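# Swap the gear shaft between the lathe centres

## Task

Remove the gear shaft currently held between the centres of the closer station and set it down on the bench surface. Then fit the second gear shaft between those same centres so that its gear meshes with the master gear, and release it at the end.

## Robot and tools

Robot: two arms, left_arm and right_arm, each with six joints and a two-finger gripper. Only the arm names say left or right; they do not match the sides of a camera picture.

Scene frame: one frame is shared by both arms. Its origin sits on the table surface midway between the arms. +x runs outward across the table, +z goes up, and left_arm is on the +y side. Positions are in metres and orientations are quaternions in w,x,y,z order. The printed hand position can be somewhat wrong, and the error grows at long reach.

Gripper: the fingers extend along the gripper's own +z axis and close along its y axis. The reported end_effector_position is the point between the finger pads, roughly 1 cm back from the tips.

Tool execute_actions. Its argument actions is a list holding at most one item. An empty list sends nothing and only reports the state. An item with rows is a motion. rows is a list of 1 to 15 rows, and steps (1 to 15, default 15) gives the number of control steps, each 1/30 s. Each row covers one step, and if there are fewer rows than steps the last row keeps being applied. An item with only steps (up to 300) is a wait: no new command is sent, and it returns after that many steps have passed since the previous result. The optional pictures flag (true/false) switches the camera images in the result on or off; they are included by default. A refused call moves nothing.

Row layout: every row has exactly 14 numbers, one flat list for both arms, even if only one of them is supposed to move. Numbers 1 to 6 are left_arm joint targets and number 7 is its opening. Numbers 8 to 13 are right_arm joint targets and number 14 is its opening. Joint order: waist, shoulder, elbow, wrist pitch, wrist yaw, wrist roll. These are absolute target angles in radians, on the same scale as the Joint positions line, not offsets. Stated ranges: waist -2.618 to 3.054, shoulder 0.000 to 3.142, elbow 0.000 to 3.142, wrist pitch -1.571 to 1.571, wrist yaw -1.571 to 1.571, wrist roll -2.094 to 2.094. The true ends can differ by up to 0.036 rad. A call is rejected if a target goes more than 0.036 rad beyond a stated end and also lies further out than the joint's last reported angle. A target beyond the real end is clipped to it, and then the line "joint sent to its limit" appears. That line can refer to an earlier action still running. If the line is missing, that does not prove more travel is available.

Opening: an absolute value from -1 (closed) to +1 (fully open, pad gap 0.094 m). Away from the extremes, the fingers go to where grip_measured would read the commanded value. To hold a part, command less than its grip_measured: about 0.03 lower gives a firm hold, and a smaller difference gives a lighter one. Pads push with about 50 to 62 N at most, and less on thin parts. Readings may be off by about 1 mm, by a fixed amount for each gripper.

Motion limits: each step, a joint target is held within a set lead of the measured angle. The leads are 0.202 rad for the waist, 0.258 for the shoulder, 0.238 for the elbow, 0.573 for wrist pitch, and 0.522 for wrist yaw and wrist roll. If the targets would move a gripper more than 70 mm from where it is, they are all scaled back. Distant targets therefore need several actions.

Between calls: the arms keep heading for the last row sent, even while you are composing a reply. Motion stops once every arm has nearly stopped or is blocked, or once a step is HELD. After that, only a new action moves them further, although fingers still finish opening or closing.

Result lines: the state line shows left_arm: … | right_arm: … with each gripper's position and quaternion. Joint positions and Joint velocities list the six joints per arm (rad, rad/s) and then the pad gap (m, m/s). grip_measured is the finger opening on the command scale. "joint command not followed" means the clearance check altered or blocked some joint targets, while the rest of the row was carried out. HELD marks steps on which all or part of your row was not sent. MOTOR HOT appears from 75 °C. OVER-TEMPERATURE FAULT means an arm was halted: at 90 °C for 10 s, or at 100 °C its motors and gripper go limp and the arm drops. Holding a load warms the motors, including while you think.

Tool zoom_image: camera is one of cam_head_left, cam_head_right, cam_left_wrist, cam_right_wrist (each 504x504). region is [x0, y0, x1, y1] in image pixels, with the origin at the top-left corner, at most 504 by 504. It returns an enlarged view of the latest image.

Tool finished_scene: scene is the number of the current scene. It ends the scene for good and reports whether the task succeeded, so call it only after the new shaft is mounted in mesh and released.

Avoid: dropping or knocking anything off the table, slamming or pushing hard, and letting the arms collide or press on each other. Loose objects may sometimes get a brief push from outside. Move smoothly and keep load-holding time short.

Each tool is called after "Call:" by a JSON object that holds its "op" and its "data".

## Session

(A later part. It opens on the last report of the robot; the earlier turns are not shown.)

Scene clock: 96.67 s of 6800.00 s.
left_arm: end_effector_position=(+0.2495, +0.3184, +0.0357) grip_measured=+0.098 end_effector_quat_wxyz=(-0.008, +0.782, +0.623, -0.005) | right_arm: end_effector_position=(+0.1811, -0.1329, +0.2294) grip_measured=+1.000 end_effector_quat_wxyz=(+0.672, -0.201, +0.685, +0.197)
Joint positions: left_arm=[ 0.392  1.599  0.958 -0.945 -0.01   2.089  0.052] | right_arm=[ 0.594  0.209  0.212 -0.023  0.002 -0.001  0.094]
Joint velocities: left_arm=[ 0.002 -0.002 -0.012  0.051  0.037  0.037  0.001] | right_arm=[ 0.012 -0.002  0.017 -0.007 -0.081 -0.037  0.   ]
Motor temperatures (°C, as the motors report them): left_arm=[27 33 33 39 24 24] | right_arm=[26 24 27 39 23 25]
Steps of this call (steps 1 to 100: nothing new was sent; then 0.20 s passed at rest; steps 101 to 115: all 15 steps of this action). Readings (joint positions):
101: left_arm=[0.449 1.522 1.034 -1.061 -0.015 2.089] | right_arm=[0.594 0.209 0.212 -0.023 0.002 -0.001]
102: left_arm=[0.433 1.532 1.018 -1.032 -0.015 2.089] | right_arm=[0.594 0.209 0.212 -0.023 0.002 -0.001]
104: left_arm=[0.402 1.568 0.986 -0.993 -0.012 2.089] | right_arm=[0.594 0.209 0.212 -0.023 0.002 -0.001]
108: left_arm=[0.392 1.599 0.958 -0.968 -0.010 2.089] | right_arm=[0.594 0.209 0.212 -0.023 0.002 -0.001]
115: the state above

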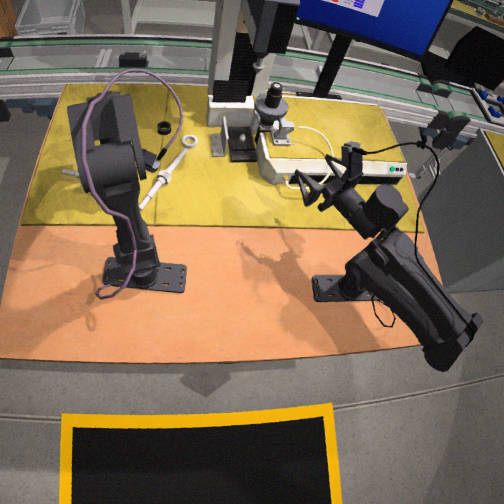

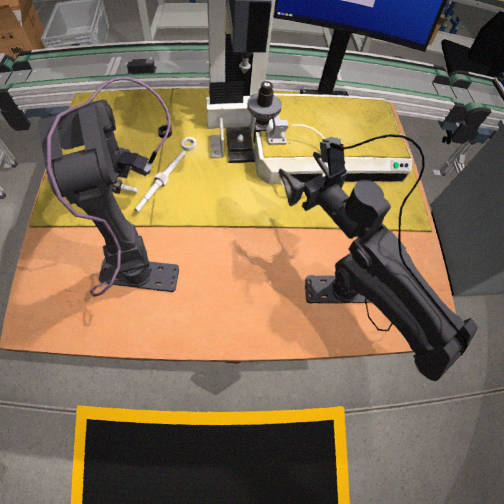

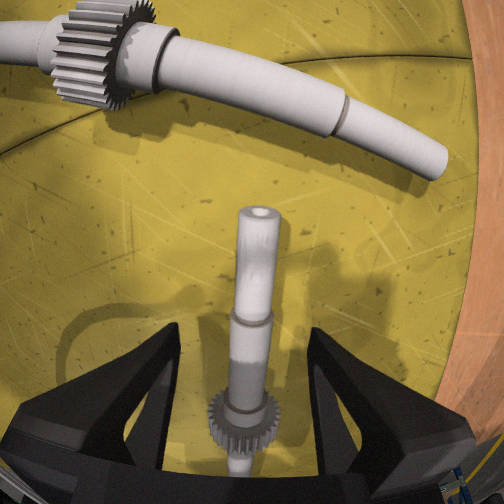

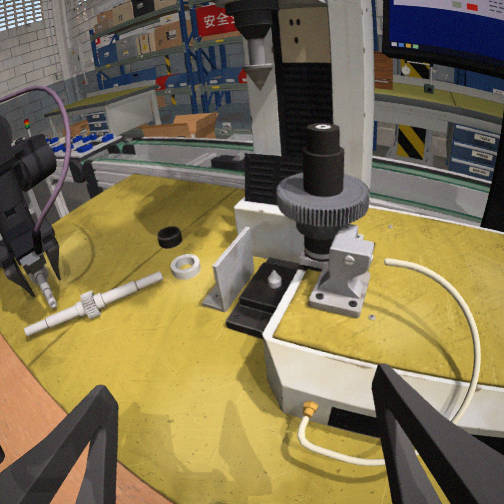

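Went too far; shift back.

Call:
{"op": "execute_actions", "data": {"actions": [{"rows":[[0.45,1.635,0.925,-0.86,0,2.09,0.1,0.6,0.2,0.2,0,0,0,1]]}], "pictures": false}}

Call:
{"op": "execute_actions", "data": {"actions": [{"rows":[[0.45,1.635,0.925,-0.86,0,2.09,-0.2,0.6,0.2,0.2,0,0,0,1],[0.45,1.635,0.925,-0.86,0,2.09,-0.4,0.6,0.2,0.2,0,0,0,1],[0.45,1.635,0.925,-0.86,0,2.09,-0.5,0.6,0.2,0.2,0,0,0,1],[0.45,1.635,0.925,-0.86,0,2.09,-0.6,0.6,0.2,0.2,0,0,0,1]]}], "pictures": false}}

Call:
{"op": "execute_actions", "data": {"actions": [{"rows":[[0.45,1.635,0.925,-0.86,0,2.09,-0.76,0.6,0.2,0.2,0,0,0,1]]}]}}

Scene clock: 103.40 s of 6800.00 s.
left_arm: end_effector_position=(+0.2557, +0.3349, +0.0270) grip_measured=+0.098 end_effector_quat_wxyz=(+0.001, +0.764, +0.645, +0.011) | right_arm: end_effector_position=(+0.1811, -0.1329, +0.2294) grip_measured=+1.000 end_effector_quat_wxyz=(+0.672, -0.201, +0.685, +0.197)
Joint positions: left_arm=[ 0.448  1.621  0.944 -0.872 -0.006  2.089  0.052] | right_arm=[ 0.594  0.209  0.212 -0.023  0.002 -0.001  0.094]
Joint velocities: left_arm=[ 0.002 -0.017 -0.012  0.037 -0.081  0.037 -0.   ] | right_arm=[ 0.002 -0.007 -0.002 -0.081 -0.037 -0.007  0.   ]
Motor temperatures (°C, as the motors report them): left_arm=[27 33 33 39 24 24] | right_arm=[26 24 27 40 23 25]
Steps of this call (steps 1 to 15: the robot went on to your last target; steps 16 to 90: nothing new was sent; then 3.23 s passed at rest; steps 91 to 105: all 15 steps of this action). Readings (joint positions):
91: left_arm=[0.398 1.601 0.956 -0.933 -0.007 2.089] | right_arm=[0.594 0.209 0.212 -0.023 0.002 -0.001]
92: left_arm=[0.411 1.604 0.953 -0.920 -0.006 2.089] | right_arm=[0.594 0.209 0.212 -0.023 0.002 -0.001]
94: left_arm=[0.438 1.615 0.949 -0.900 -0.006 2.089] | right_arm=[0.594 0.209 0.212 -0.023 0.002 -0.001]
98: left_arm=[0.448 1.621 0.944 -0.882 -0.006 2.089] | right_arm=[0.594 0.209 0.212 -0.023 0.002 -0.001]
105: the state above

Scene clock: 103.90 s of 6800.00 s.
left_arm: end_effector_position=(+0.2574, +0.3356, +0.0271) grip_measured=-0.598 end_effector_quat_wxyz=(+0.002, +0.764, +0.645, +0.014) | right_arm: end_effector_position=(+0.1811, -0.1329, +0.2294) grip_measured=+1.000 end_effector_quat_wxyz=(+0.672, -0.201, +0.685, +0.197)
Joint positions: left_arm=[ 0.448  1.621  0.944 -0.865 -0.006  2.089  0.019] | right_arm=[ 0.594  0.209  0.212 -0.023  0.002 -0.001  0.094]
Joint velocities: left_arm=[ 0.007 -0.002 -0.022 -0.051  0.037 -0.051  0.   ] | right_arm=[-0.002  0.002  0.002  0.007 -0.007 -0.081  0.   ]
Motor temperatures (°C, as the motors report them): left_arm=[27 33 33 39 24 24] | right_arm=[26 24 27 40 23 25]
Steps of this call (steps 1 to 15: all 15 steps of this action). Readings (joint positions):
1: left_arm=[0.448 1.621 0.944 -0.871 -0.006 2.089] | right_arm=[0.594 0.209 0.212 -0.023 0.002 -0.001]
2: left_arm=[0.448 1.621 0.944 -0.871 -0.006 2.089] | right_arm=[0.594 0.209 0.212 -0.023 0.002 -0.001]
4: left_arm=[0.448 1.621 0.944 -0.871 -0.006 2.089] | right_arm=[0.594 0.209 0.212 -0.023 0.002 -0.001]
8: left_arm=[0.448 1.621 0.944 -0.866 -0.006 2.089] | right_arm=[0.594 0.209 0.212 -0.023 0.002 -0.001]
15: the state above

Scene clock: 104.40 s of 6800.00 s.
left_arm: end_effector_position=(+0.2577, +0.3356, +0.0271) grip_measured=-0.669 end_effector_quat_wxyz=(+0.003, +0.764, +0.645, +0.015) | right_arm: end_effector_position=(+0.1811, -0.1329, +0.2294) grip_measured=+1.000 end_effector_quat_wxyz=(+0.672, -0.201, +0.685, +0.197)
Joint positions: left_arm=[ 0.448  1.621  0.944 -0.863 -0.005  2.089  0.016] | right_arm=[ 0.594  0.209  0.212 -0.023  0.002 -0.001  0.094]
Joint velocities: left_arm=[ 0.002 -0.012 -0.002  0.022  0.037  0.007 -0.   ] | right_arm=[-0.002 -0.002  0.002  0.007  0.051  0.007  0.   ]
Motor temperatures (°C, as the motors report them): left_arm=[27 33 33 38 24 24] | right_arm=[26 24 27 40 23 25]
Steps of this call (steps 1 to 15: all 15 steps of this action). Readings (joint positions):
1: left_arm=[0.448 1.621 0.944 -0.865 -0.006 2.088] | right_arm=[0.594 0.209 0.212 -0.023 0.002 -0.001]
2: left_arm=[0.448 1.621 0.944 -0.865 -0.006 2.089] | right_arm=[0.594 0.209 0.212 -0.023 0.002 -0.001]
4: left_arm=[0.448 1.621 0.944 -0.863 -0.005 2.089] | right_arm=[0.594 0.209 0.212 -0.023 0.002 -0.001]
8: left_arm=[0.448 1.621 0.944 -0.863 -0.005 2.089] | right_arm=[0.594 0.209 0.212 -0.023 0.002 -0.001]
15: the state above

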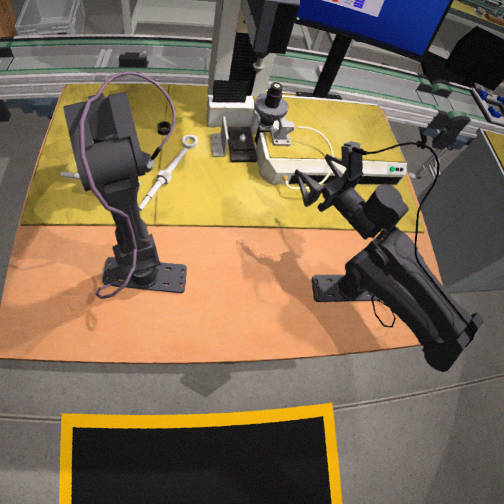

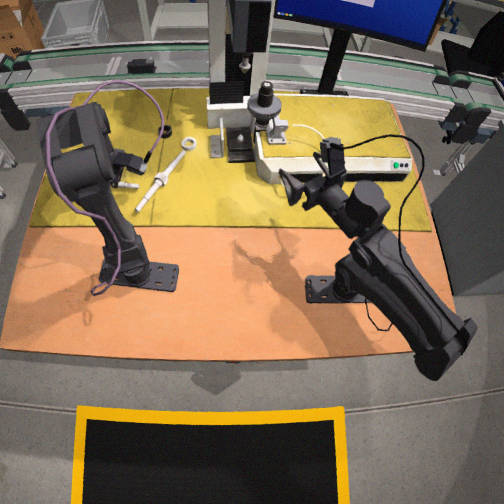

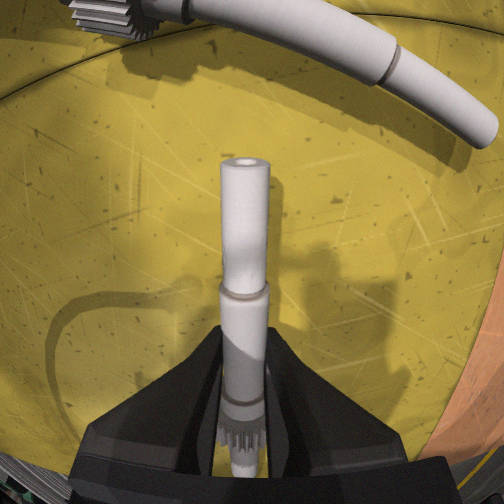

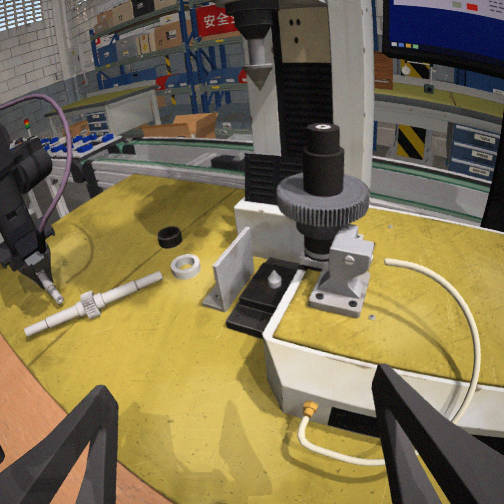

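Regrip deeper.

Call:
{"op": "execute_actions", "data": {"actions": [{"rows":[[0.45,1.635,0.925,-0.86,0,2.09,-0.5,0.6,0.2,0.2,0,0,0,1],[0.45,1.635,0.925,-0.86,0,2.09,-0.5,0.6,0.2,0.2,0,0,0,1],[0.43,1.66,0.92,-0.84,0,2.09,-0.5,0.6,0.2,0.2,0,0,0,1]]}], "pictures": false}}

Call:
{"op": "execute_actions", "data": {"actions": [{"rows":[[0.43,1.66,0.92,-0.84,0,2.09,-0.76,0.6,0.2,0.2,0,0,0,1]]}], "pictures": false}}

Call:
{"op": "execute_actions", "data": {"actions": [{"rows":[[0.43,1.62,0.93,-0.82,0,2.09,-0.76,0.6,0.2,0.2,0,0,0,1],[0.43,1.59,0.93,-0.8,0,2.09,-0.76,0.6,0.2,0.2,0,0,0,1],[0.43,1.56,0.93,-0.78,0,2.09,-0.76,0.6,0.2,0.2,0,0,0,1],[0.43,1.53,0.93,-0.76,0,2.05,-0.76,0.6,0.2,0.2,0,0,0,1],[0.43,1.5,0.93,-0.74,0,2,-0.76,0.6,0.2,0.2,0,0,0,1],[0.43,1.47,0.93,-0.72,0,1.95,-0.76,0.6,0.2,0.2,0,0,0,1],[0.43,1.44,0.93,-0.7,0,1.9,-0.76,0.6,0.2,0.2,0,0,0,1],[0.43,1.41,0.93,-0.66,0,1.85,-0.76,0.6,0.2,0.2,0,0,0,1],[0.43,1.38,0.93,-0.62,0,1.8,-0.76,0.6,0.2,0.2,0,0,0,1],[0.43,1.35,0.93,-0.58,0,1.75,-0.76,0.6,0.2,0.2,0,0,0,1],[0.43,1.32,0.93,-0.54,0,1.7,-0.76,0.6,0.2,0.2,0,0,0,1],[0.43,1.29,0.92,-0.5,0,1.65,-0.76,0.6,0.2,0.2,0,0,0,1],[0.43,1.26,0.9,-0.46,0,1.6,-0.76,0.6,0.2,0.2,0,0,0,1],[0.43,1.23,0.88,-0.42,0,1.55,-0.76,0.6,0.2,0.2,0,0,0,1],[0.43,1.2,0.86,-0.38,0,1.5,-0.76,0.6,0.2,0.2,0,0,0,1]]}], "pictures": false}}

Call:
{"op": "execute_actions", "data": {"actions": [{"rows":[[0.41,1.18,0.84,-0.31,0,1.4,-0.76,0.6,0.2,0.2,0,0,0,1],[0.39,1.16,0.82,-0.24,0,1.3,-0.76,0.6,0.2,0.2,0,0,0,1],[0.37,1.14,0.8,-0.17,0,1.2,-0.76,0.6,0.2,0.2,0,0,0,1],[0.35,1.12,0.78,-0.1,0,1.1,-0.76,0.6,0.2,0.2,0,0,0,1],[0.33,1.1,0.76,-0.03,0,1,-0.76,0.6,0.2,0.2,0,0,0,1],[0.31,1.08,0.74,0.04,0,0.9,-0.76,0.6,0.2,0.2,0,0,0,1],[0.29,1.06,0.72,0.11,0,0.8,-0.76,0.6,0.2,0.2,0,0,0,1],[0.27,1.04,0.7,0.18,0,0.7,-0.76,0.6,0.2,0.2,0,0,0,1],[0.25,1.02,0.68,0.25,0,0.6,-0.76,0.6,0.2,0.2,0,0,0,1],[0.23,1,0.65,0.32,0,0.5,-0.76,0.6,0.2,0.2,0,0,0,1],[0.21,1,0.62,0.39,0,0.4,-0.76,0.6,0.2,0.2,0,0,0,1],[0.19,1,0.59,0.46,0,0.3,-0.76,0.6,0.2,0.2,0,0,0,1],[0.17,1,0.56,0.53,0,0.2,-0.76,0.6,0.2,0.2,0,0,0,1],[0.15,1,0.53,0.6,0,0.1,-0.76,0.6,0.2,0.2,0,0,0,1],[0.13,1,0.5,0.67,0,-0.01,-0.76,0.6,0.2,0.2,0,0,0,1]]}], "pictures": false}}

Call:
{"op": "execute_actions", "data": {"actions": [{"rows":[[0.08,1.02,0.5,0.71,0,-0.01,-0.76,0.6,0.2,0.2,0,0,0,1],[0.03,1.04,0.5,0.75,0,-0.01,-0.76,0.6,0.2,0.2,0,0,0,1],[-0.02,1.06,0.5,0.79,0,-0.01,-0.76,0.6,0.2,0.2,0,0,0,1],[-0.07,1.08,0.5,0.83,0,-0.01,-0.76,0.6,0.2,0.2,0,0,0,1],[-0.12,1.1,0.5,0.87,0,-0.01,-0.76,0.6,0.2,0.2,0,0,0,1],[-0.17,1.13,0.5,0.91,0,-0.01,-0.76,0.6,0.2,0.2,0,0,0,1],[-0.22,1.16,0.5,0.95,0,-0.01,-0.76,0.6,0.2,0.2,0,0,0,1],[-0.27,1.19,0.5,0.99,0,-0.01,-0.76,0.6,0.2,0.2,0,0,0,1],[-0.32,1.22,0.5,1.03,0,-0.01,-0.76,0.6,0.2,0.2,0,0,0,1],[-0.37,1.25,0.5,1.07,0,-0.01,-0.76,0.6,0.2,0.2,0,0,0,1],[-0.41,1.28,0.5,1.08,0,-0.01,-0.76,0.6,0.2,0.2,0,0,0,1],[-0.45,1.31,0.5,1.08,0,-0.01,-0.76,0.6,0.2,0.2,0,0,0,1]]}]}}

Scene clock: 126.80 s of 6800.00 s.
left_arm: end_effector_position=(+0.2596, +0.3330, +0.0209) grip_measured=-0.502 end_effector_quat_wxyz=(+0.001, +0.768, +0.640, +0.009) | right_arm: end_effector_position=(+0.1811, -0.1329, +0.2294) grip_measured=+1.000 end_effector_quat_wxyz=(+0.672, -0.201, +0.685, +0.197)
Joint positions: left_arm=[ 0.436  1.647  0.944 -0.85  -0.005  2.089  0.023] | right_arm=[ 0.594  0.209  0.212 -0.023  0.002 -0.001  0.094]
Joint velocities: left_arm=[ 0.007  0.007  0.007 -0.022  0.007  0.037  0.   ] | right_arm=[ 0.002  0.002 -0.012 -0.007 -0.037 -0.051  0.   ]
Motor temperatures (°C, as the motors report them): left_arm=[27 33 32 37 24 24] | right_arm=[26 24 27 40 23 25]
Steps of this call (steps 1 to 15: the robot went on to your last target; steps 16 to 90: nothing new was sent; then 18.90 s passed at rest; steps 91 to 105: all 15 steps of this action). Readings (joint positions):
91: left_arm=[0.448 1.621 0.944 -0.863 -0.005 2.089] | right_arm=[0.594 0.209 0.212 -0.023 0.002 -0.001]
92: left_arm=[0.448 1.621 0.944 -0.863 -0.005 2.089] | right_arm=[0.594 0.209 0.212 -0.023 0.002 -0.001]
94: left_arm=[0.444 1.629 0.944 -0.860 -0.005 2.089] | right_arm=[0.594 0.209 0.212 -0.023 0.002 -0.001]
98: left_arm=[0.436 1.646 0.944 -0.854 -0.005 2.089] | right_arm=[0.594 0.209 0.212 -0.023 0.002 -0.001]
105: the state above

Scene clock: 127.30 s of 6800.00 s.
left_arm: end_effector_position=(+0.2597, +0.3330, +0.0204) grip_measured=-0.664 end_effector_quat_wxyz=(+0.000, +0.769, +0.640, +0.010) | right_arm: end_effector_position=(+0.1811, -0.1329, +0.2294) grip_measured=+1.000 end_effector_quat_wxyz=(+0.672, -0.201, +0.685, +0.197)
Joint positions: left_arm=[ 0.435  1.647  0.942 -0.847 -0.007  2.09   0.016] | right_arm=[ 0.594  0.209  0.212 -0.023  0.002 -0.001  0.094]
Joint velocities: left_arm=[ 0.007 -0.007  0.007 -0.022 -0.037  0.007  0.   ] | right_arm=[ 0.002  0.027  0.002  0.007 -0.007 -0.066  0.   ]
Motor temperatures (°C, as the motors report them): left_arm=[27 33 32 37 24 24] | right_arm=[26 24 27 40 23 25]
Steps of this call (steps 1 to 15: all 15 steps of this action). Readings (joint positions):
1: left_arm=[0.436 1.647 0.944 -0.851 -0.006 2.089] | right_arm=[0.594 0.209 0.212 -0.023 0.002 -0.001]
2: left_arm=[0.436 1.647 0.942 -0.850 -0.007 2.090] | right_arm=[0.594 0.209 0.212 -0.023 0.002 -0.001]
4: left_arm=[0.435 1.647 0.942 -0.847 -0.007 2.090] | right_arm=[0.594 0.209 0.212 -0.023 0.002 -0.001]
8: left_arm=[0.435 1.647 0.942 -0.847 -0.007 2.090] | right_arm=[0.594 0.209 0.212 -0.023 0.002 -0.001]
15: the state above

Scene clock: 127.80 s of 6800.00 s.
left_arm: end_effector_position=(+0.3245, +0.3532, +0.1320) grip_measured=-0.664 end_effector_quat_wxyz=(+0.162, +0.600, +0.741, +0.255) | right_arm: end_effector_position=(+0.1811, -0.1329, +0.2294) grip_measured=+1.000 end_effector_quat_wxyz=(+0.672, -0.201, +0.685, +0.197)
Joint positions: left_arm=[ 0.435  1.284  0.898 -0.572  0.006  1.696  0.016] | right_arm=[ 0.594  0.209  0.212 -0.023  0.002 -0.001  0.094]
Joint velocities: left_arm=[-0.002 -0.916 -0.398  1.179 -0.022 -1.326 -0.   ] | right_arm=[-0.017 -0.007  0.017 -0.007  0.051  0.007  0.   ]
Motor temperatures (°C, as the motors report them): left_arm=[27 33 32 37 24 24] | right_arm=[26 24 27 40 23 25]
Steps of this call (steps 1 to 15: all 15 steps of this action). Readings (joint positions):
1: left_arm=[0.435 1.647 0.942 -0.846 -0.007 2.090] | right_arm=[0.594 0.209 0.212 -0.023 0.002 -0.001]
2: left_arm=[0.435 1.642 0.941 -0.844 -0.007 2.090] | right_arm=[0.594 0.209 0.212 -0.023 0.002 -0.001]
4: left_arm=[0.435 1.618 0.933 -0.830 -0.004 2.084] | right_arm=[0.594 0.209 0.212 -0.023 0.002 -0.001]
8: left_arm=[0.435 1.510 0.921 -0.789 0.006 1.991] | right_arm=[0.594 0.209 0.212 -0.023 0.002 -0.001]
15: the state above

Scene clock: 128.30 s of 6800.00 s.
left_arm: end_effector_position=(+0.3780, +0.2693, +0.2320) grip_measured=-0.665 end_effector_quat_wxyz=(+0.611, +0.134, +0.765, +0.152) | right_arm: end_effector_position=(+0.1811, -0.1329, +0.2294) grip_measured=+1.000 end_effector_quat_wxyz=(+0.672, -0.201, +0.685, +0.197)
Joint positions: left_arm=[ 0.17   1.038  0.547  0.283 -0.001  0.418  0.016] | right_arm=[ 0.594  0.209  0.212 -0.023  0.002 -0.001  0.094]
Joint velocities: left_arm=[-0.569 -0.032 -0.803  2.132 -0.022 -2.908 -0.   ] | right_arm=[-0.007 -0.002 -0.017  0.037  0.022  0.051  0.   ]
Motor temperatures (°C, as the motors report them): left_arm=[27 33 32 37 24 24] | right_arm=[26 24 27 40 23 25]
Steps of this call (steps 1 to 15: all 15 steps of this action). Readings (joint positions):
1: left_arm=[0.433 1.253 0.882 -0.530 0.005 1.641] | right_arm=[0.594 0.209 0.212 -0.023 0.002 -0.001]
2: left_arm=[0.426 1.226 0.863 -0.485 0.002 1.576] | right_arm=[0.594 0.209 0.212 -0.023 0.002 -0.001]
4: left_arm=[0.396 1.182 0.819 -0.387 -0.002 1.427] | right_arm=[0.594 0.209 0.212 -0.023 0.002 -0.001]
8: left_arm=[0.310 1.117 0.724 -0.171 -0.001 1.080] | right_arm=[0.594 0.209 0.212 -0.023 0.002 -0.001]
15: the state above

Scene clock: 128.80 s of 6800.00 s.
left_arm: end_effector_position=(+0.3533, +0.0221, +0.2471) grip_measured=-0.665 end_effector_quat_wxyz=(+0.698, +0.199, +0.657, -0.205) | right_arm: end_effector_position=(+0.1811, -0.1329, +0.2294) grip_measured=+1.000 end_effector_quat_wxyz=(+0.672, -0.201, +0.685, +0.197)
Joint positions: left_arm=[-0.456  1.321  0.483  0.896  0.024  0.007  0.016] | right_arm=[ 0.594  0.209  0.212 -0.023  0.002 -0.001  0.094]
Joint velocities: left_arm=[-0.291  0.276 -0.007  0.007  0.212 -0.168 -0.   ] | right_arm=[-0.002  0.007  0.002 -0.051 -0.037  0.051  0.   ]
Motor temperatures (°C, as the motors report them): left_arm=[27 33 32 38 24 24] | right_arm=[26 24 27 40 23 25]
Steps of this call (steps 1 to 15: all 15 steps of this action). Readings (joint positions):
1: left_arm=[0.144 1.038 0.523 0.347 -0.004 0.332] | right_arm=[0.594 0.209 0.212 -0.023 0.002 -0.001]
2: left_arm=[0.111 1.040 0.504 0.398 -0.009 0.264] | right_arm=[0.594 0.209 0.212 -0.023 0.002 -0.001]
4: left_arm=[0.024 1.058 0.485 0.490 -0.015 0.167] | right_arm=[0.594 0.209 0.212 -0.023 0.002 -0.001]
8: left_arm=[-0.181 1.145 0.483 0.688 -0.012 0.066] | right_arm=[0.594 0.209 0.212 -0.023 0.002 -0.001]
15: the state above

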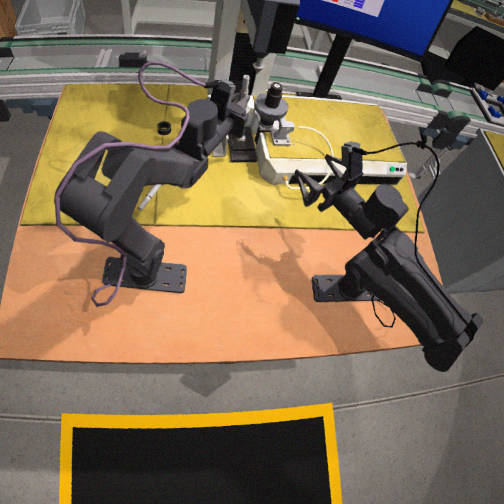

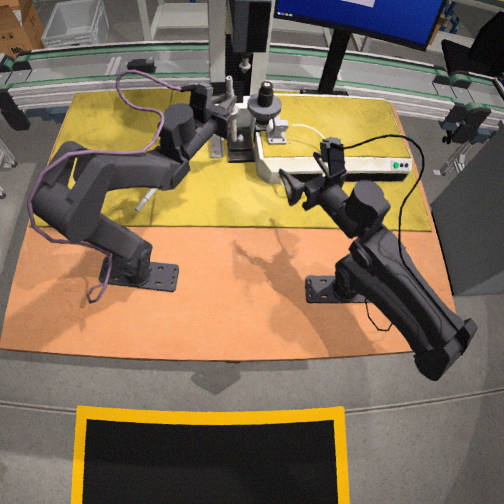

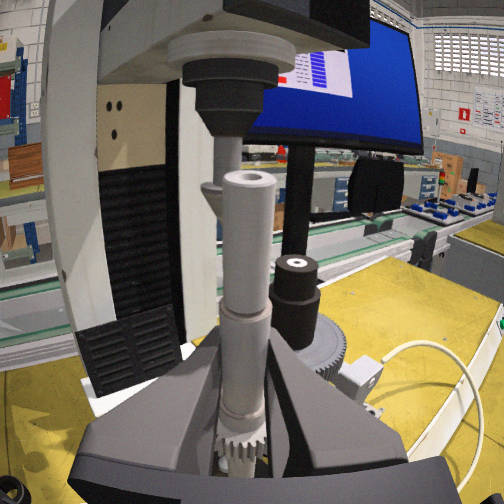

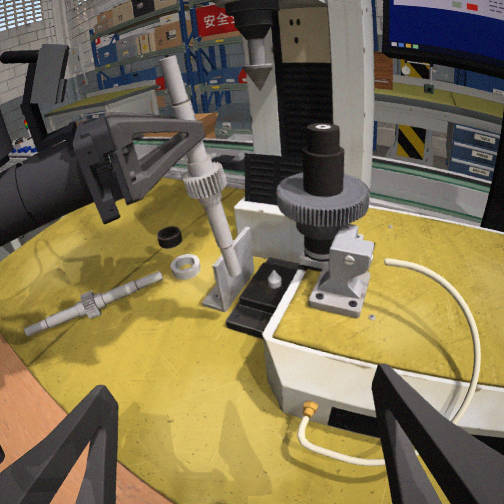

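Call:
{"op": "execute_actions", "data": {"actions": [{"rows":[[-0.44,1.33,0.54,1.09,-0.03,-0.01,-0.76,0.6,0.2,0.2,0,0,0,1],[-0.44,1.36,0.56,1.11,-0.03,-0.01,-0.76,0.6,0.2,0.2,0,0,0,1],[-0.44,1.39,0.58,1.13,-0.03,-0.01,-0.76,0.6,0.2,0.2,0,0,0,1],[-0.44,1.42,0.6,1.14,-0.03,-0.01,-0.76,0.6,0.2,0.2,0,0,0,1],[-0.44,1.45,0.62,1.15,-0.03,-0.01,-0.76,0.6,0.2,0.2,0,0,0,1],[-0.44,1.48,0.63,1.16,-0.03,-0.01,-0.76,0.6,0.2,0.2,0,0,0,1],[-0.44,1.51,0.64,1.17,-0.03,-0.01,-0.76,0.6,0.2,0.2,0,0,0,1]]}]}}

Scene clock: 133.27 s of 6800.00 s.
left_arm: end_effector_position=(+0.3925, +0.0125, +0.2447) grip_measured=-0.665 end_effector_quat_wxyz=(+0.715, +0.173, +0.649, -0.195) | right_arm: end_effector_position=(+0.1811, -0.1329, +0.2294) grip_measured=+1.000 end_effector_quat_wxyz=(+0.672, -0.201, +0.685, +0.197)
Joint positions: left_arm=[-0.446  1.53   0.592  1.036 -0.019 -0.004  0.016] | right_arm=[ 0.594  0.209  0.212 -0.023  0.002 -0.001  0.094]
Joint velocities: left_arm=[-0.002 -0.007 -0.007  0.007 -0.066  0.007 -0.001] | right_arm=[-0.007  0.007 -0.012 -0.007 -0.066  0.051  0.   ]
Motor temperatures (°C, as the motors report them): left_arm=[27 33 33 41 24 24] | right_arm=[26 24 27 40 23 25]
Steps of this call (steps 1 to 30: the robot went on to your last target; steps 31 to 119: nothing new was sent; steps 120 to 134: all 15 steps of this action). Readings (joint positions):
120: left_arm=[-0.455 1.330 0.483 0.955 0.009 -0.004] | right_arm=[0.594 0.209 0.212 -0.023 0.002 -0.001]
121: left_arm=[-0.454 1.335 0.486 0.960 0.005 -0.004] | right_arm=[0.594 0.209 0.212 -0.023 0.002 -0.001]
123: left_arm=[-0.449 1.373 0.510 0.981 -0.004 -0.004] | right_arm=[0.594 0.209 0.212 -0.023 0.002 -0.001]
127: left_arm=[-0.446 1.490 0.584 1.027 -0.016 -0.004] | right_arm=[0.594 0.209 0.212 -0.023 0.002 -0.001]
134: the state above

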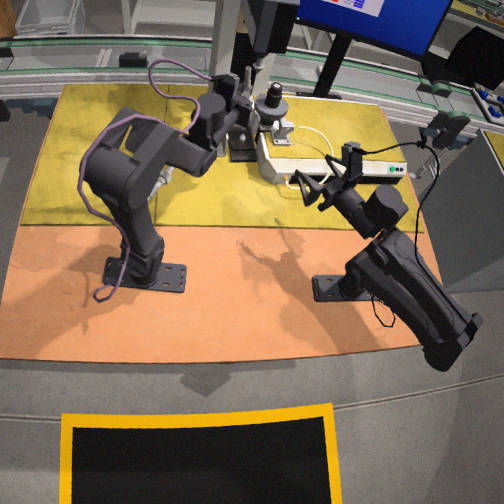

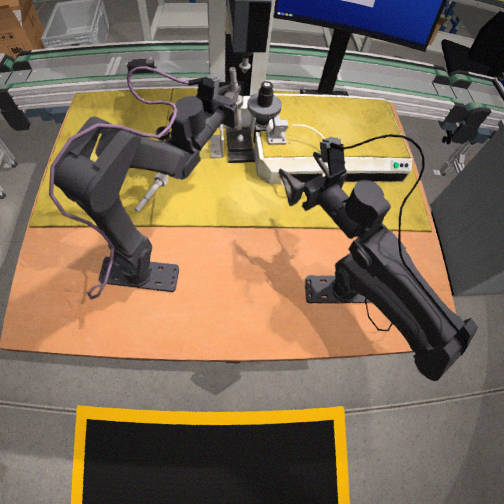

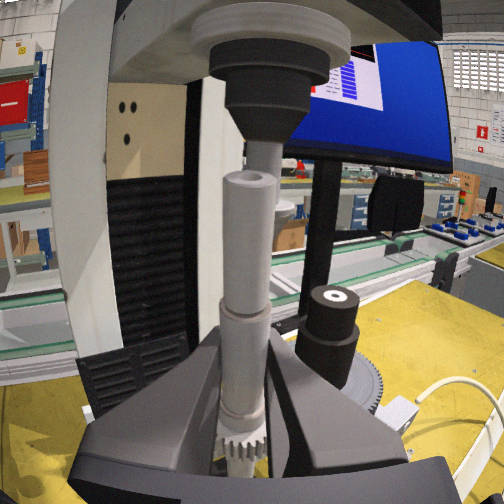

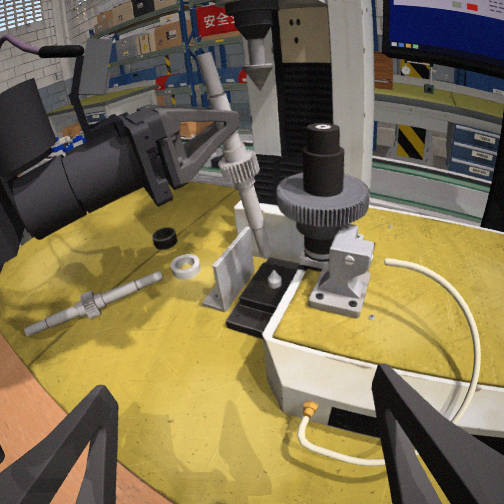

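Call:
{"op": "execute_actions", "data": {"actions": [{"rows":[[-0.46,1.55,0.665,1.19,-0.02,-0.01,-0.76,0.6,0.2,0.2,0,0,0,1],[-0.46,1.58,0.665,1.19,-0.02,-0.01,-0.76,0.6,0.2,0.2,0,0,0,1]]}]}}

Call:
{"op": "zoom_image", "data": {"camera": "cam_right_wrist", "region": [210,200,330,320]}}

Call:
{"op": "zoom_image", "data": {"camera": "cam_head_right", "region": [200,60,300,160]}}

Scene clock: 137.37 s of 6800.00 s.
left_arm: end_effector_position=(+0.3999, +0.0040, +0.2346) grip_measured=-0.665 end_effector_quat_wxyz=(+0.711, +0.176, +0.652, -0.196) | right_arm: end_effector_position=(+0.1811, -0.1329, +0.2294) grip_measured=+1.000 end_effector_quat_wxyz=(+0.672, -0.201, +0.685, +0.197)
Joint positions: left_arm=[-0.454  1.596  0.616  1.069 -0.02  -0.004  0.016] | right_arm=[ 0.594  0.209  0.212 -0.023  0.002 -0.001  0.094]
Joint velocities: left_arm=[ 0.002 -0.017  0.007 -0.066  0.037  0.022 -0.001] | right_arm=[-0.017  0.007 -0.002 -0.037  0.037  0.051  0.   ]
Motor temperatures (°C, as the motors report them): left_arm=[27 33 34 44 24 24] | right_arm=[26 24 27 40 23 25]
Steps of this call (steps 1 to 15: the robot went on to your last target; steps 16 to 90: nothing new was sent; then 0.60 s passed at rest; steps 91 to 105: all 15 steps of this action). Readings (joint positions):
91: left_arm=[-0.447 1.533 0.594 1.048 -0.020 -0.004] | right_arm=[0.594 0.209 0.212 -0.023 0.002 -0.001]
92: left_arm=[-0.448 1.545 0.600 1.056 -0.020 -0.004] | right_arm=[0.594 0.209 0.212 -0.023 0.002 -0.001]
94: left_arm=[-0.451 1.573 0.614 1.068 -0.020 -0.004] | right_arm=[0.594 0.209 0.212 -0.023 0.002 -0.001]
98: left_arm=[-0.454 1.595 0.616 1.069 -0.020 -0.004] | right_arm=[0.594 0.209 0.212 -0.023 0.002 -0.001]
105: the state above

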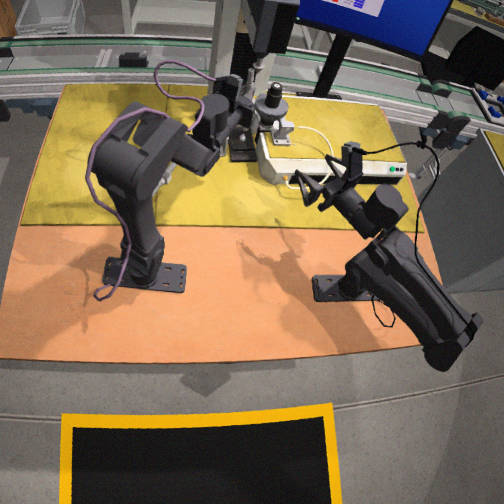

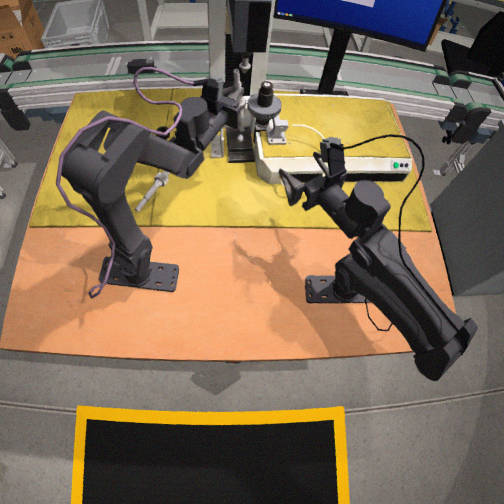

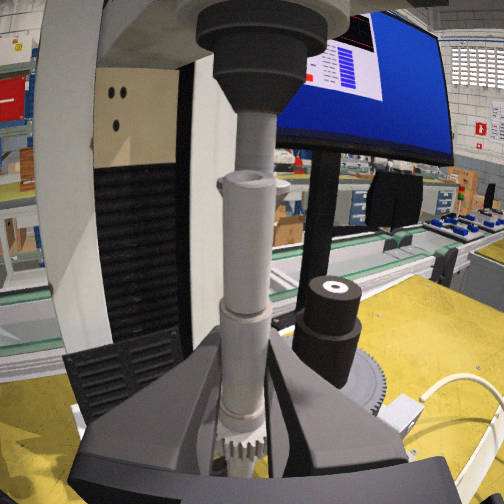

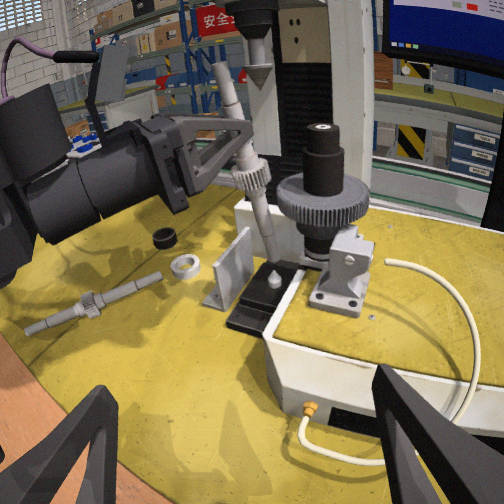

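Region (210, 200, 330, 320) of cam_right_wrist's 504x504 image, scaled by 4.200, with more detail than that image has.

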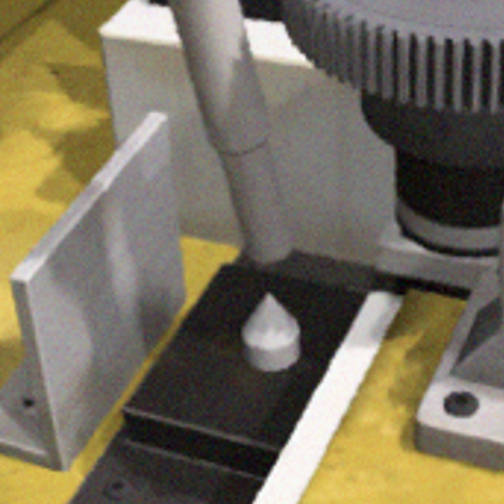

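Region (200, 60, 300, 160) of cam_head_right's 504x504 image, scaled by 5.040, with more detail than that image has.

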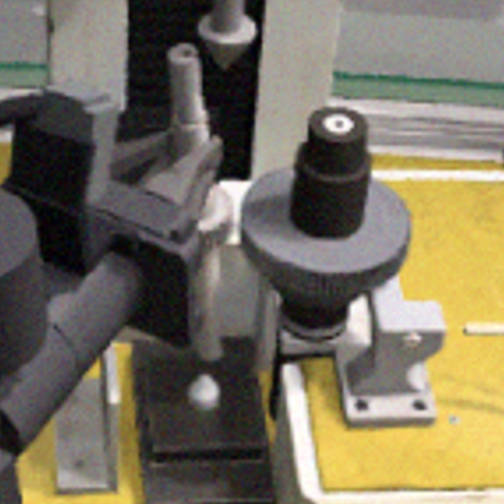

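Call:
{"op": "execute_actions", "data": {"actions": [{"rows":[[-0.46,1.6,0.665,1.19,-0.02,-0.01,-0.76,0.6,0.2,0.2,0,0,0,1],[-0.46,1.62,0.665,1.19,-0.02,-0.01,-0.76,0.6,0.2,0.2,0,0,0,1]]}]}}

Call:
{"op": "zoom_image", "data": {"camera": "cam_right_wrist", "region": [210,200,330,320]}}

Call:
{"op": "zoom_image", "data": {"camera": "cam_head_right", "region": [200,60,300,160]}}

Scene clock: 142.47 s of 6800.00 s.
left_arm: end_effector_position=(+0.4033, +0.0018, +0.2199) grip_measured=-0.665 end_effector_quat_wxyz=(+0.702, +0.179, +0.662, -0.194) | right_arm: end_effector_position=(+0.1811, -0.1329, +0.2294) grip_measured=+1.000 end_effector_quat_wxyz=(+0.672, -0.201, +0.685, +0.197)
Joint positions: left_arm=[-0.454  1.635  0.616  1.08  -0.02  -0.004  0.016] | right_arm=[ 0.594  0.209  0.212 -0.023  0.002 -0.001  0.094]
Joint velocities: left_arm=[ 0.002 -0.012 -0.012 -0.037  0.037 -0.007 -0.001] | right_arm=[-0.012  0.017 -0.007 -0.022  0.007 -0.007  0.   ]
Motor temperatures (°C, as the motors report them): left_arm=[27 34 34 46 24 24] | right_arm=[26 24 28 40 23 25]
Steps of this call (steps 1 to 15: the robot went on to your last target; steps 16 to 90: nothing new was sent; then 1.60 s passed at rest; steps 91 to 105: all 15 steps of this action). Readings (joint positions):
91: left_arm=[-0.454 1.597 0.616 1.070 -0.020 -0.004] | right_arm=[0.594 0.209 0.212 -0.023 0.002 -0.001]
92: left_arm=[-0.454 1.602 0.616 1.075 -0.020 -0.004] | right_arm=[0.594 0.209 0.212 -0.023 0.002 -0.001]
94: left_arm=[-0.454 1.616 0.616 1.081 -0.020 -0.004] | right_arm=[0.594 0.209 0.212 -0.023 0.002 -0.001]
98: left_arm=[-0.454 1.635 0.616 1.080 -0.020 -0.004] | right_arm=[0.594 0.209 0.212 -0.023 0.002 -0.001]
105: the state above

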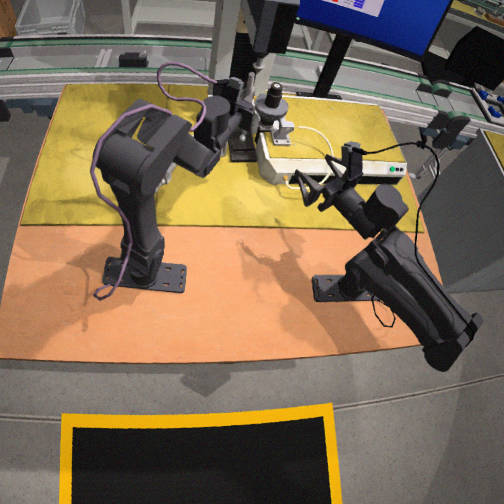

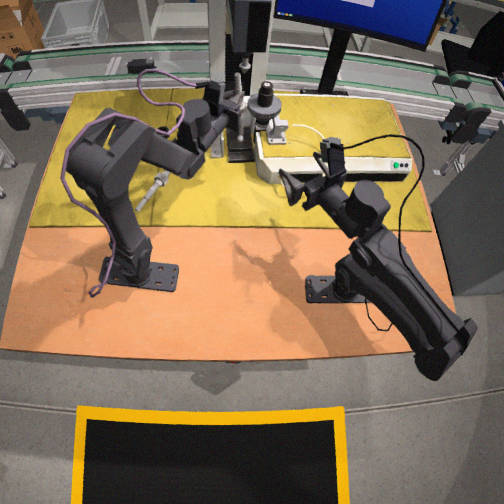

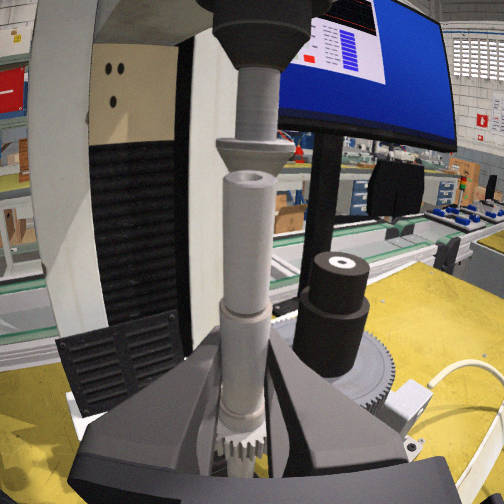

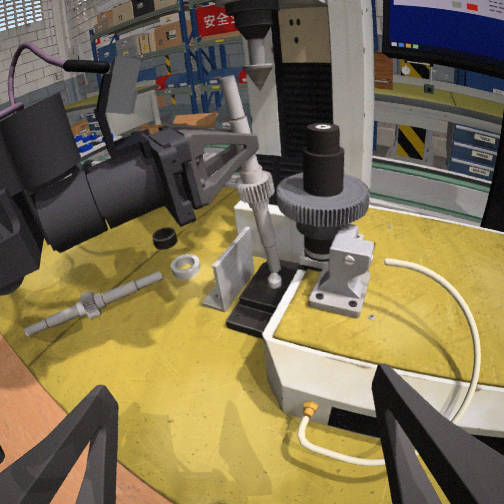

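Region (210, 200, 330, 320) of cam_right_wrist's 504x504 image, scaled by 4.200, with more detail than that image has.

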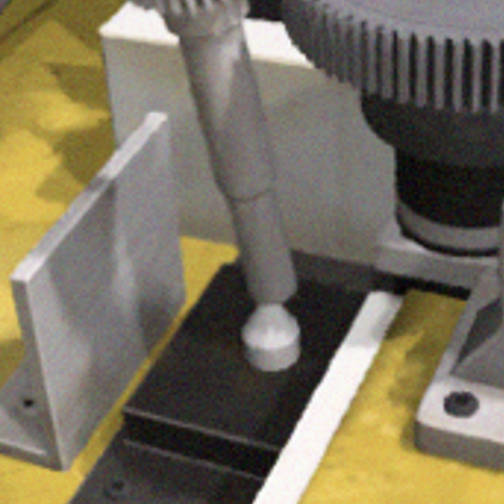

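Region (200, 60, 300, 160) of cam_head_right's 504x504 image, scaled by 5.040, with more detail than that image has.

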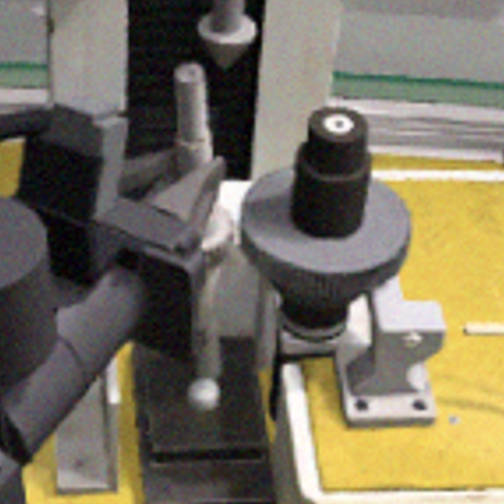

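Call:
{"op": "execute_actions", "data": {"actions": [{"rows":[[-0.46,1.63,0.665,1.15,-0.02,0,-0.76,0.6,0.2,0.2,0,0,0,1],[-0.46,1.635,0.665,1.12,-0.02,0,-0.76,0.6,0.2,0.2,0,0,0,1],[-0.46,1.64,0.665,1.08,-0.02,0,-0.76,0.6,0.2,0.2,0,0,0,1],[-0.465,1.65,0.665,1.02,-0.02,0,-0.76,0.6,0.2,0.2,0,0,0,1]]}], "pictures": false}}

Call:
{"op": "execute_actions", "data": {"actions": [{"rows":[[-0.465,1.66,0.68,1.01,-0.02,0,-0.76,0.6,0.2,0.2,0,0,0,1],[-0.465,1.67,0.695,1,-0.02,0,-0.76,0.6,0.2,0.2,0,0,0,1],[-0.465,1.68,0.71,0.99,-0.02,0,-0.76,0.6,0.2,0.2,0,0,0,1],[-0.465,1.695,0.725,0.98,-0.02,0,-0.76,0.6,0.2,0.2,0,0,0,1],[-0.465,1.71,0.74,0.97,-0.02,0,-0.76,0.6,0.2,0.2,0,0,0,1]]}]}}

Scene clock: 150.03 s of 6800.00 s.
left_arm: end_effector_position=(+0.4068, +0.0002, +0.2111) grip_measured=-0.665 end_effector_quat_wxyz=(+0.689, +0.184, +0.676, -0.187) | right_arm: end_effector_position=(+0.1811, -0.1329, +0.2294) grip_measured=+1.000 end_effector_quat_wxyz=(+0.672, -0.201, +0.685, +0.197)
Joint positions: left_arm=[-0.454  1.642  0.632  1.029 -0.023  0.001  0.016] | right_arm=[ 0.594  0.209  0.212 -0.023  0.002 -0.001  0.094]
Joint velocities: left_arm=[-0.017  0.002 -0.002 -0.007  0.007 -0.022 -0.001] | right_arm=[-0.012 -0.022 -0.002 -0.022 -0.037 -0.022  0.   ]
Motor temperatures (°C, as the motors report them): left_arm=[27 34 35 48 24 24] | right_arm=[26 24 28 40 23 25]
Steps of this call (steps 1 to 15: the robot went on to your last target; steps 16 to 90: nothing new was sent; then 4.07 s passed at rest; steps 91 to 105: all 15 steps of this action). Readings (joint positions):
91: left_arm=[-0.454 1.635 0.616 1.079 -0.020 -0.004] | right_arm=[0.594 0.209 0.212 -0.023 0.002 -0.001]
92: left_arm=[-0.454 1.635 0.616 1.074 -0.020 -0.004] | right_arm=[0.594 0.209 0.212 -0.023 0.002 -0.001]
94: left_arm=[-0.454 1.637 0.616 1.052 -0.021 -0.002] | right_arm=[0.594 0.209 0.212 -0.023 0.002 -0.001]
98: left_arm=[-0.454 1.642 0.630 1.033 -0.023 0.001] | right_arm=[0.594 0.209 0.212 -0.023 0.002 -0.001]
105: the state above

Scene clock: 150.53 s of 6800.00 s.
left_arm: end_effector_position=(+0.4255, -0.0008, +0.2115) grip_measured=-0.665 end_effector_quat_wxyz=(+0.687, +0.159, +0.687, -0.179) | right_arm: end_effector_position=(+0.1811, -0.1329, +0.2294) grip_measured=+1.000 end_effector_quat_wxyz=(+0.672, -0.201, +0.685, +0.197)
Joint positions: left_arm=[-0.452  1.689  0.704  0.992 -0.069 -0.027  0.016] | right_arm=[ 0.594  0.209  0.212 -0.023  0.002 -0.001  0.094]
Joint velocities: left_arm=[-0.002 -0.017  0.007  0.007 -0.007 -0.051 -0.001] | right_arm=[-0.012 -0.022 -0.017  0.051 -0.022 -0.066  0.   ]
Motor temperatures (°C, as the motors report them): left_arm=[27 34 35 48 24 24] | right_arm=[26 24 28 40 23 25]
Steps of this call (steps 1 to 15: all 15 steps of this action). Readings (joint positions):
1: left_arm=[-0.454 1.642 0.634 1.027 -0.023 0.001] | right_arm=[0.594 0.209 0.212 -0.023 0.002 -0.001]
2: left_arm=[-0.454 1.645 0.640 1.022 -0.023 0.001] | right_arm=[0.594 0.209 0.212 -0.023 0.002 -0.001]
4: left_arm=[-0.454 1.661 0.664 1.010 -0.025 0.002] | right_arm=[0.594 0.209 0.212 -0.023 0.002 -0.001]
8: left_arm=[-0.452 1.679 0.688 1.001 -0.057 -0.016] | right_arm=[0.594 0.209 0.212 -0.023 0.002 -0.001]
15: the state above

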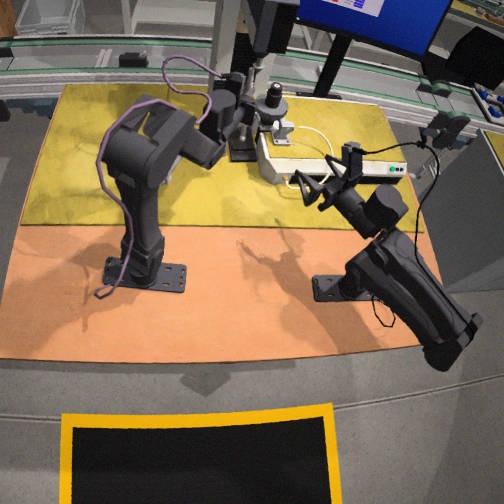

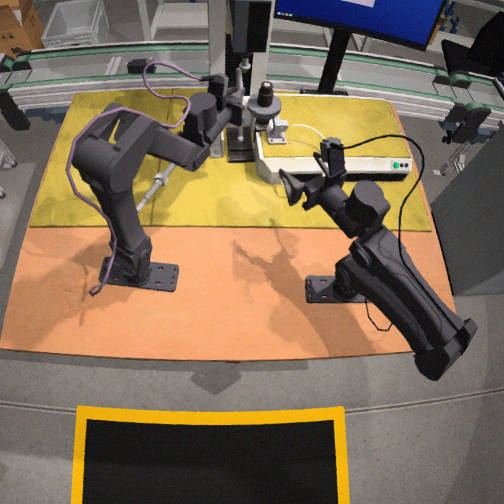

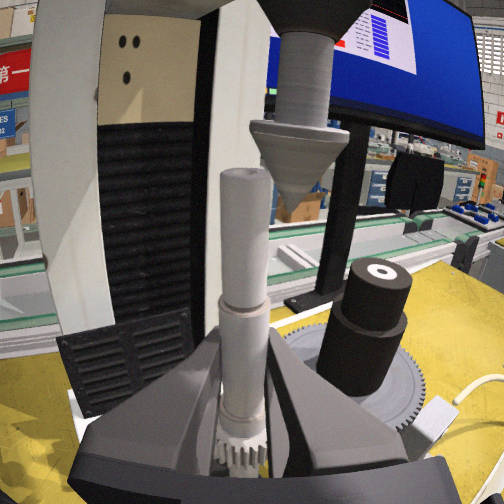

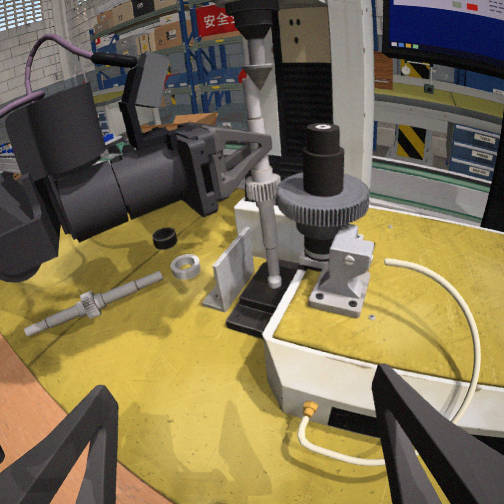

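Slid left. Try pushing right from here; the master gear stops overshoot.

Call:
{"op": "execute_actions", "data": {"actions": [{"rows":[[-0.48,1.71,0.74,0.97,0.04,0.03,-0.76,0.6,0.2,0.2,0,0,0,1],[-0.49,1.71,0.74,0.97,0.1,0.06,-0.76,0.6,0.2,0.2,0,0,0,1],[-0.5,1.71,0.74,0.97,0.17,0.1,-0.76,0.6,0.2,0.2,0,0,0,1]]}]}}

Scene clock: 154.03 s of 6800.00 s.
left_arm: end_effector_position=(+0.4248, -0.0025, +0.2115) grip_measured=-0.665 end_effector_quat_wxyz=(+0.688, +0.176, +0.682, -0.175) | right_arm: end_effector_position=(+0.1811, -0.1329, +0.2294) grip_measured=+1.000 end_effector_quat_wxyz=(+0.672, -0.201, +0.685, +0.197)
Joint positions: left_arm=[-0.447  1.689  0.705  0.991 -0.045  0.004  0.016] | right_arm=[ 0.594  0.209  0.212 -0.023  0.002 -0.001  0.094]
Joint velocities: left_arm=[ 0.007 -0.007 -0.022 -0.007 -0.081  0.051 -0.001] | right_arm=[ 0.002  0.012  0.007 -0.051  0.051 -0.051  0.   ]
Motor temperatures (°C, as the motors report them): left_arm=[27 34 35 47 24 24] | right_arm=[26 24 28 40 23 25]
Steps of this call (steps 1 to 15: the robot went on to your last target; steps 16 to 90: nothing new was sent; steps 91 to 105: all 15 steps of this action). Readings (joint positions):
91: left_arm=[-0.452 1.689 0.705 0.991 -0.067 -0.026] | right_arm=[0.594 0.209 0.212 -0.023 0.002 -0.001]
92: left_arm=[-0.452 1.689 0.705 0.991 -0.062 -0.021] | right_arm=[0.594 0.209 0.212 -0.023 0.002 -0.001]
94: left_arm=[-0.450 1.689 0.705 0.991 -0.053 -0.005] | right_arm=[0.594 0.209 0.212 -0.023 0.002 -0.001]
98: left_arm=[-0.448 1.689 0.705 0.991 -0.046 0.003] | right_arm=[0.594 0.209 0.212 -0.023 0.002 -0.001]
105: the state above

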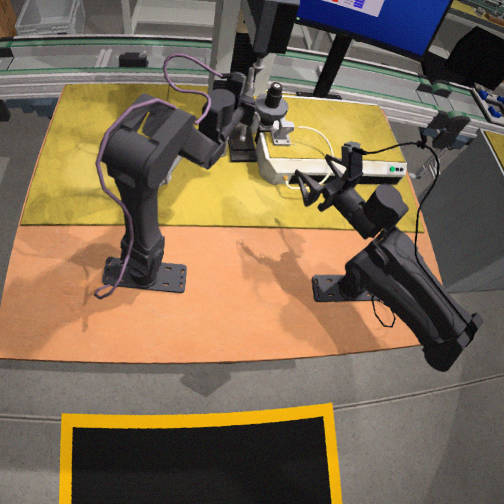

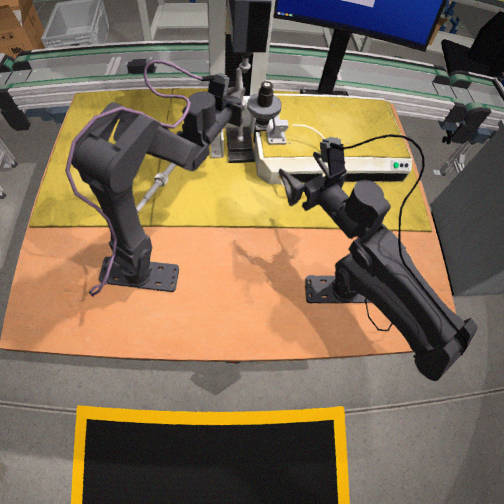

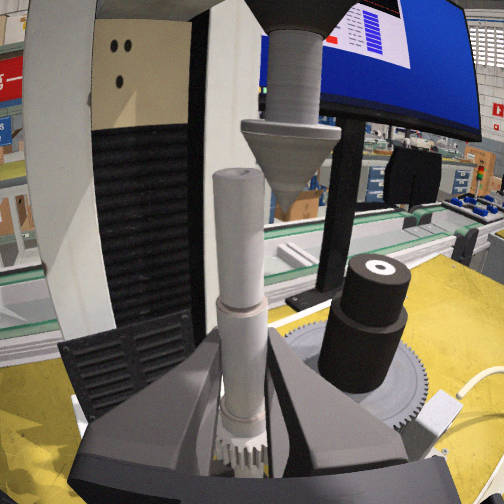

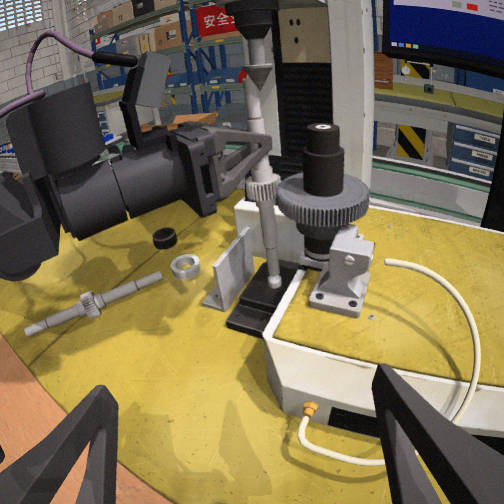

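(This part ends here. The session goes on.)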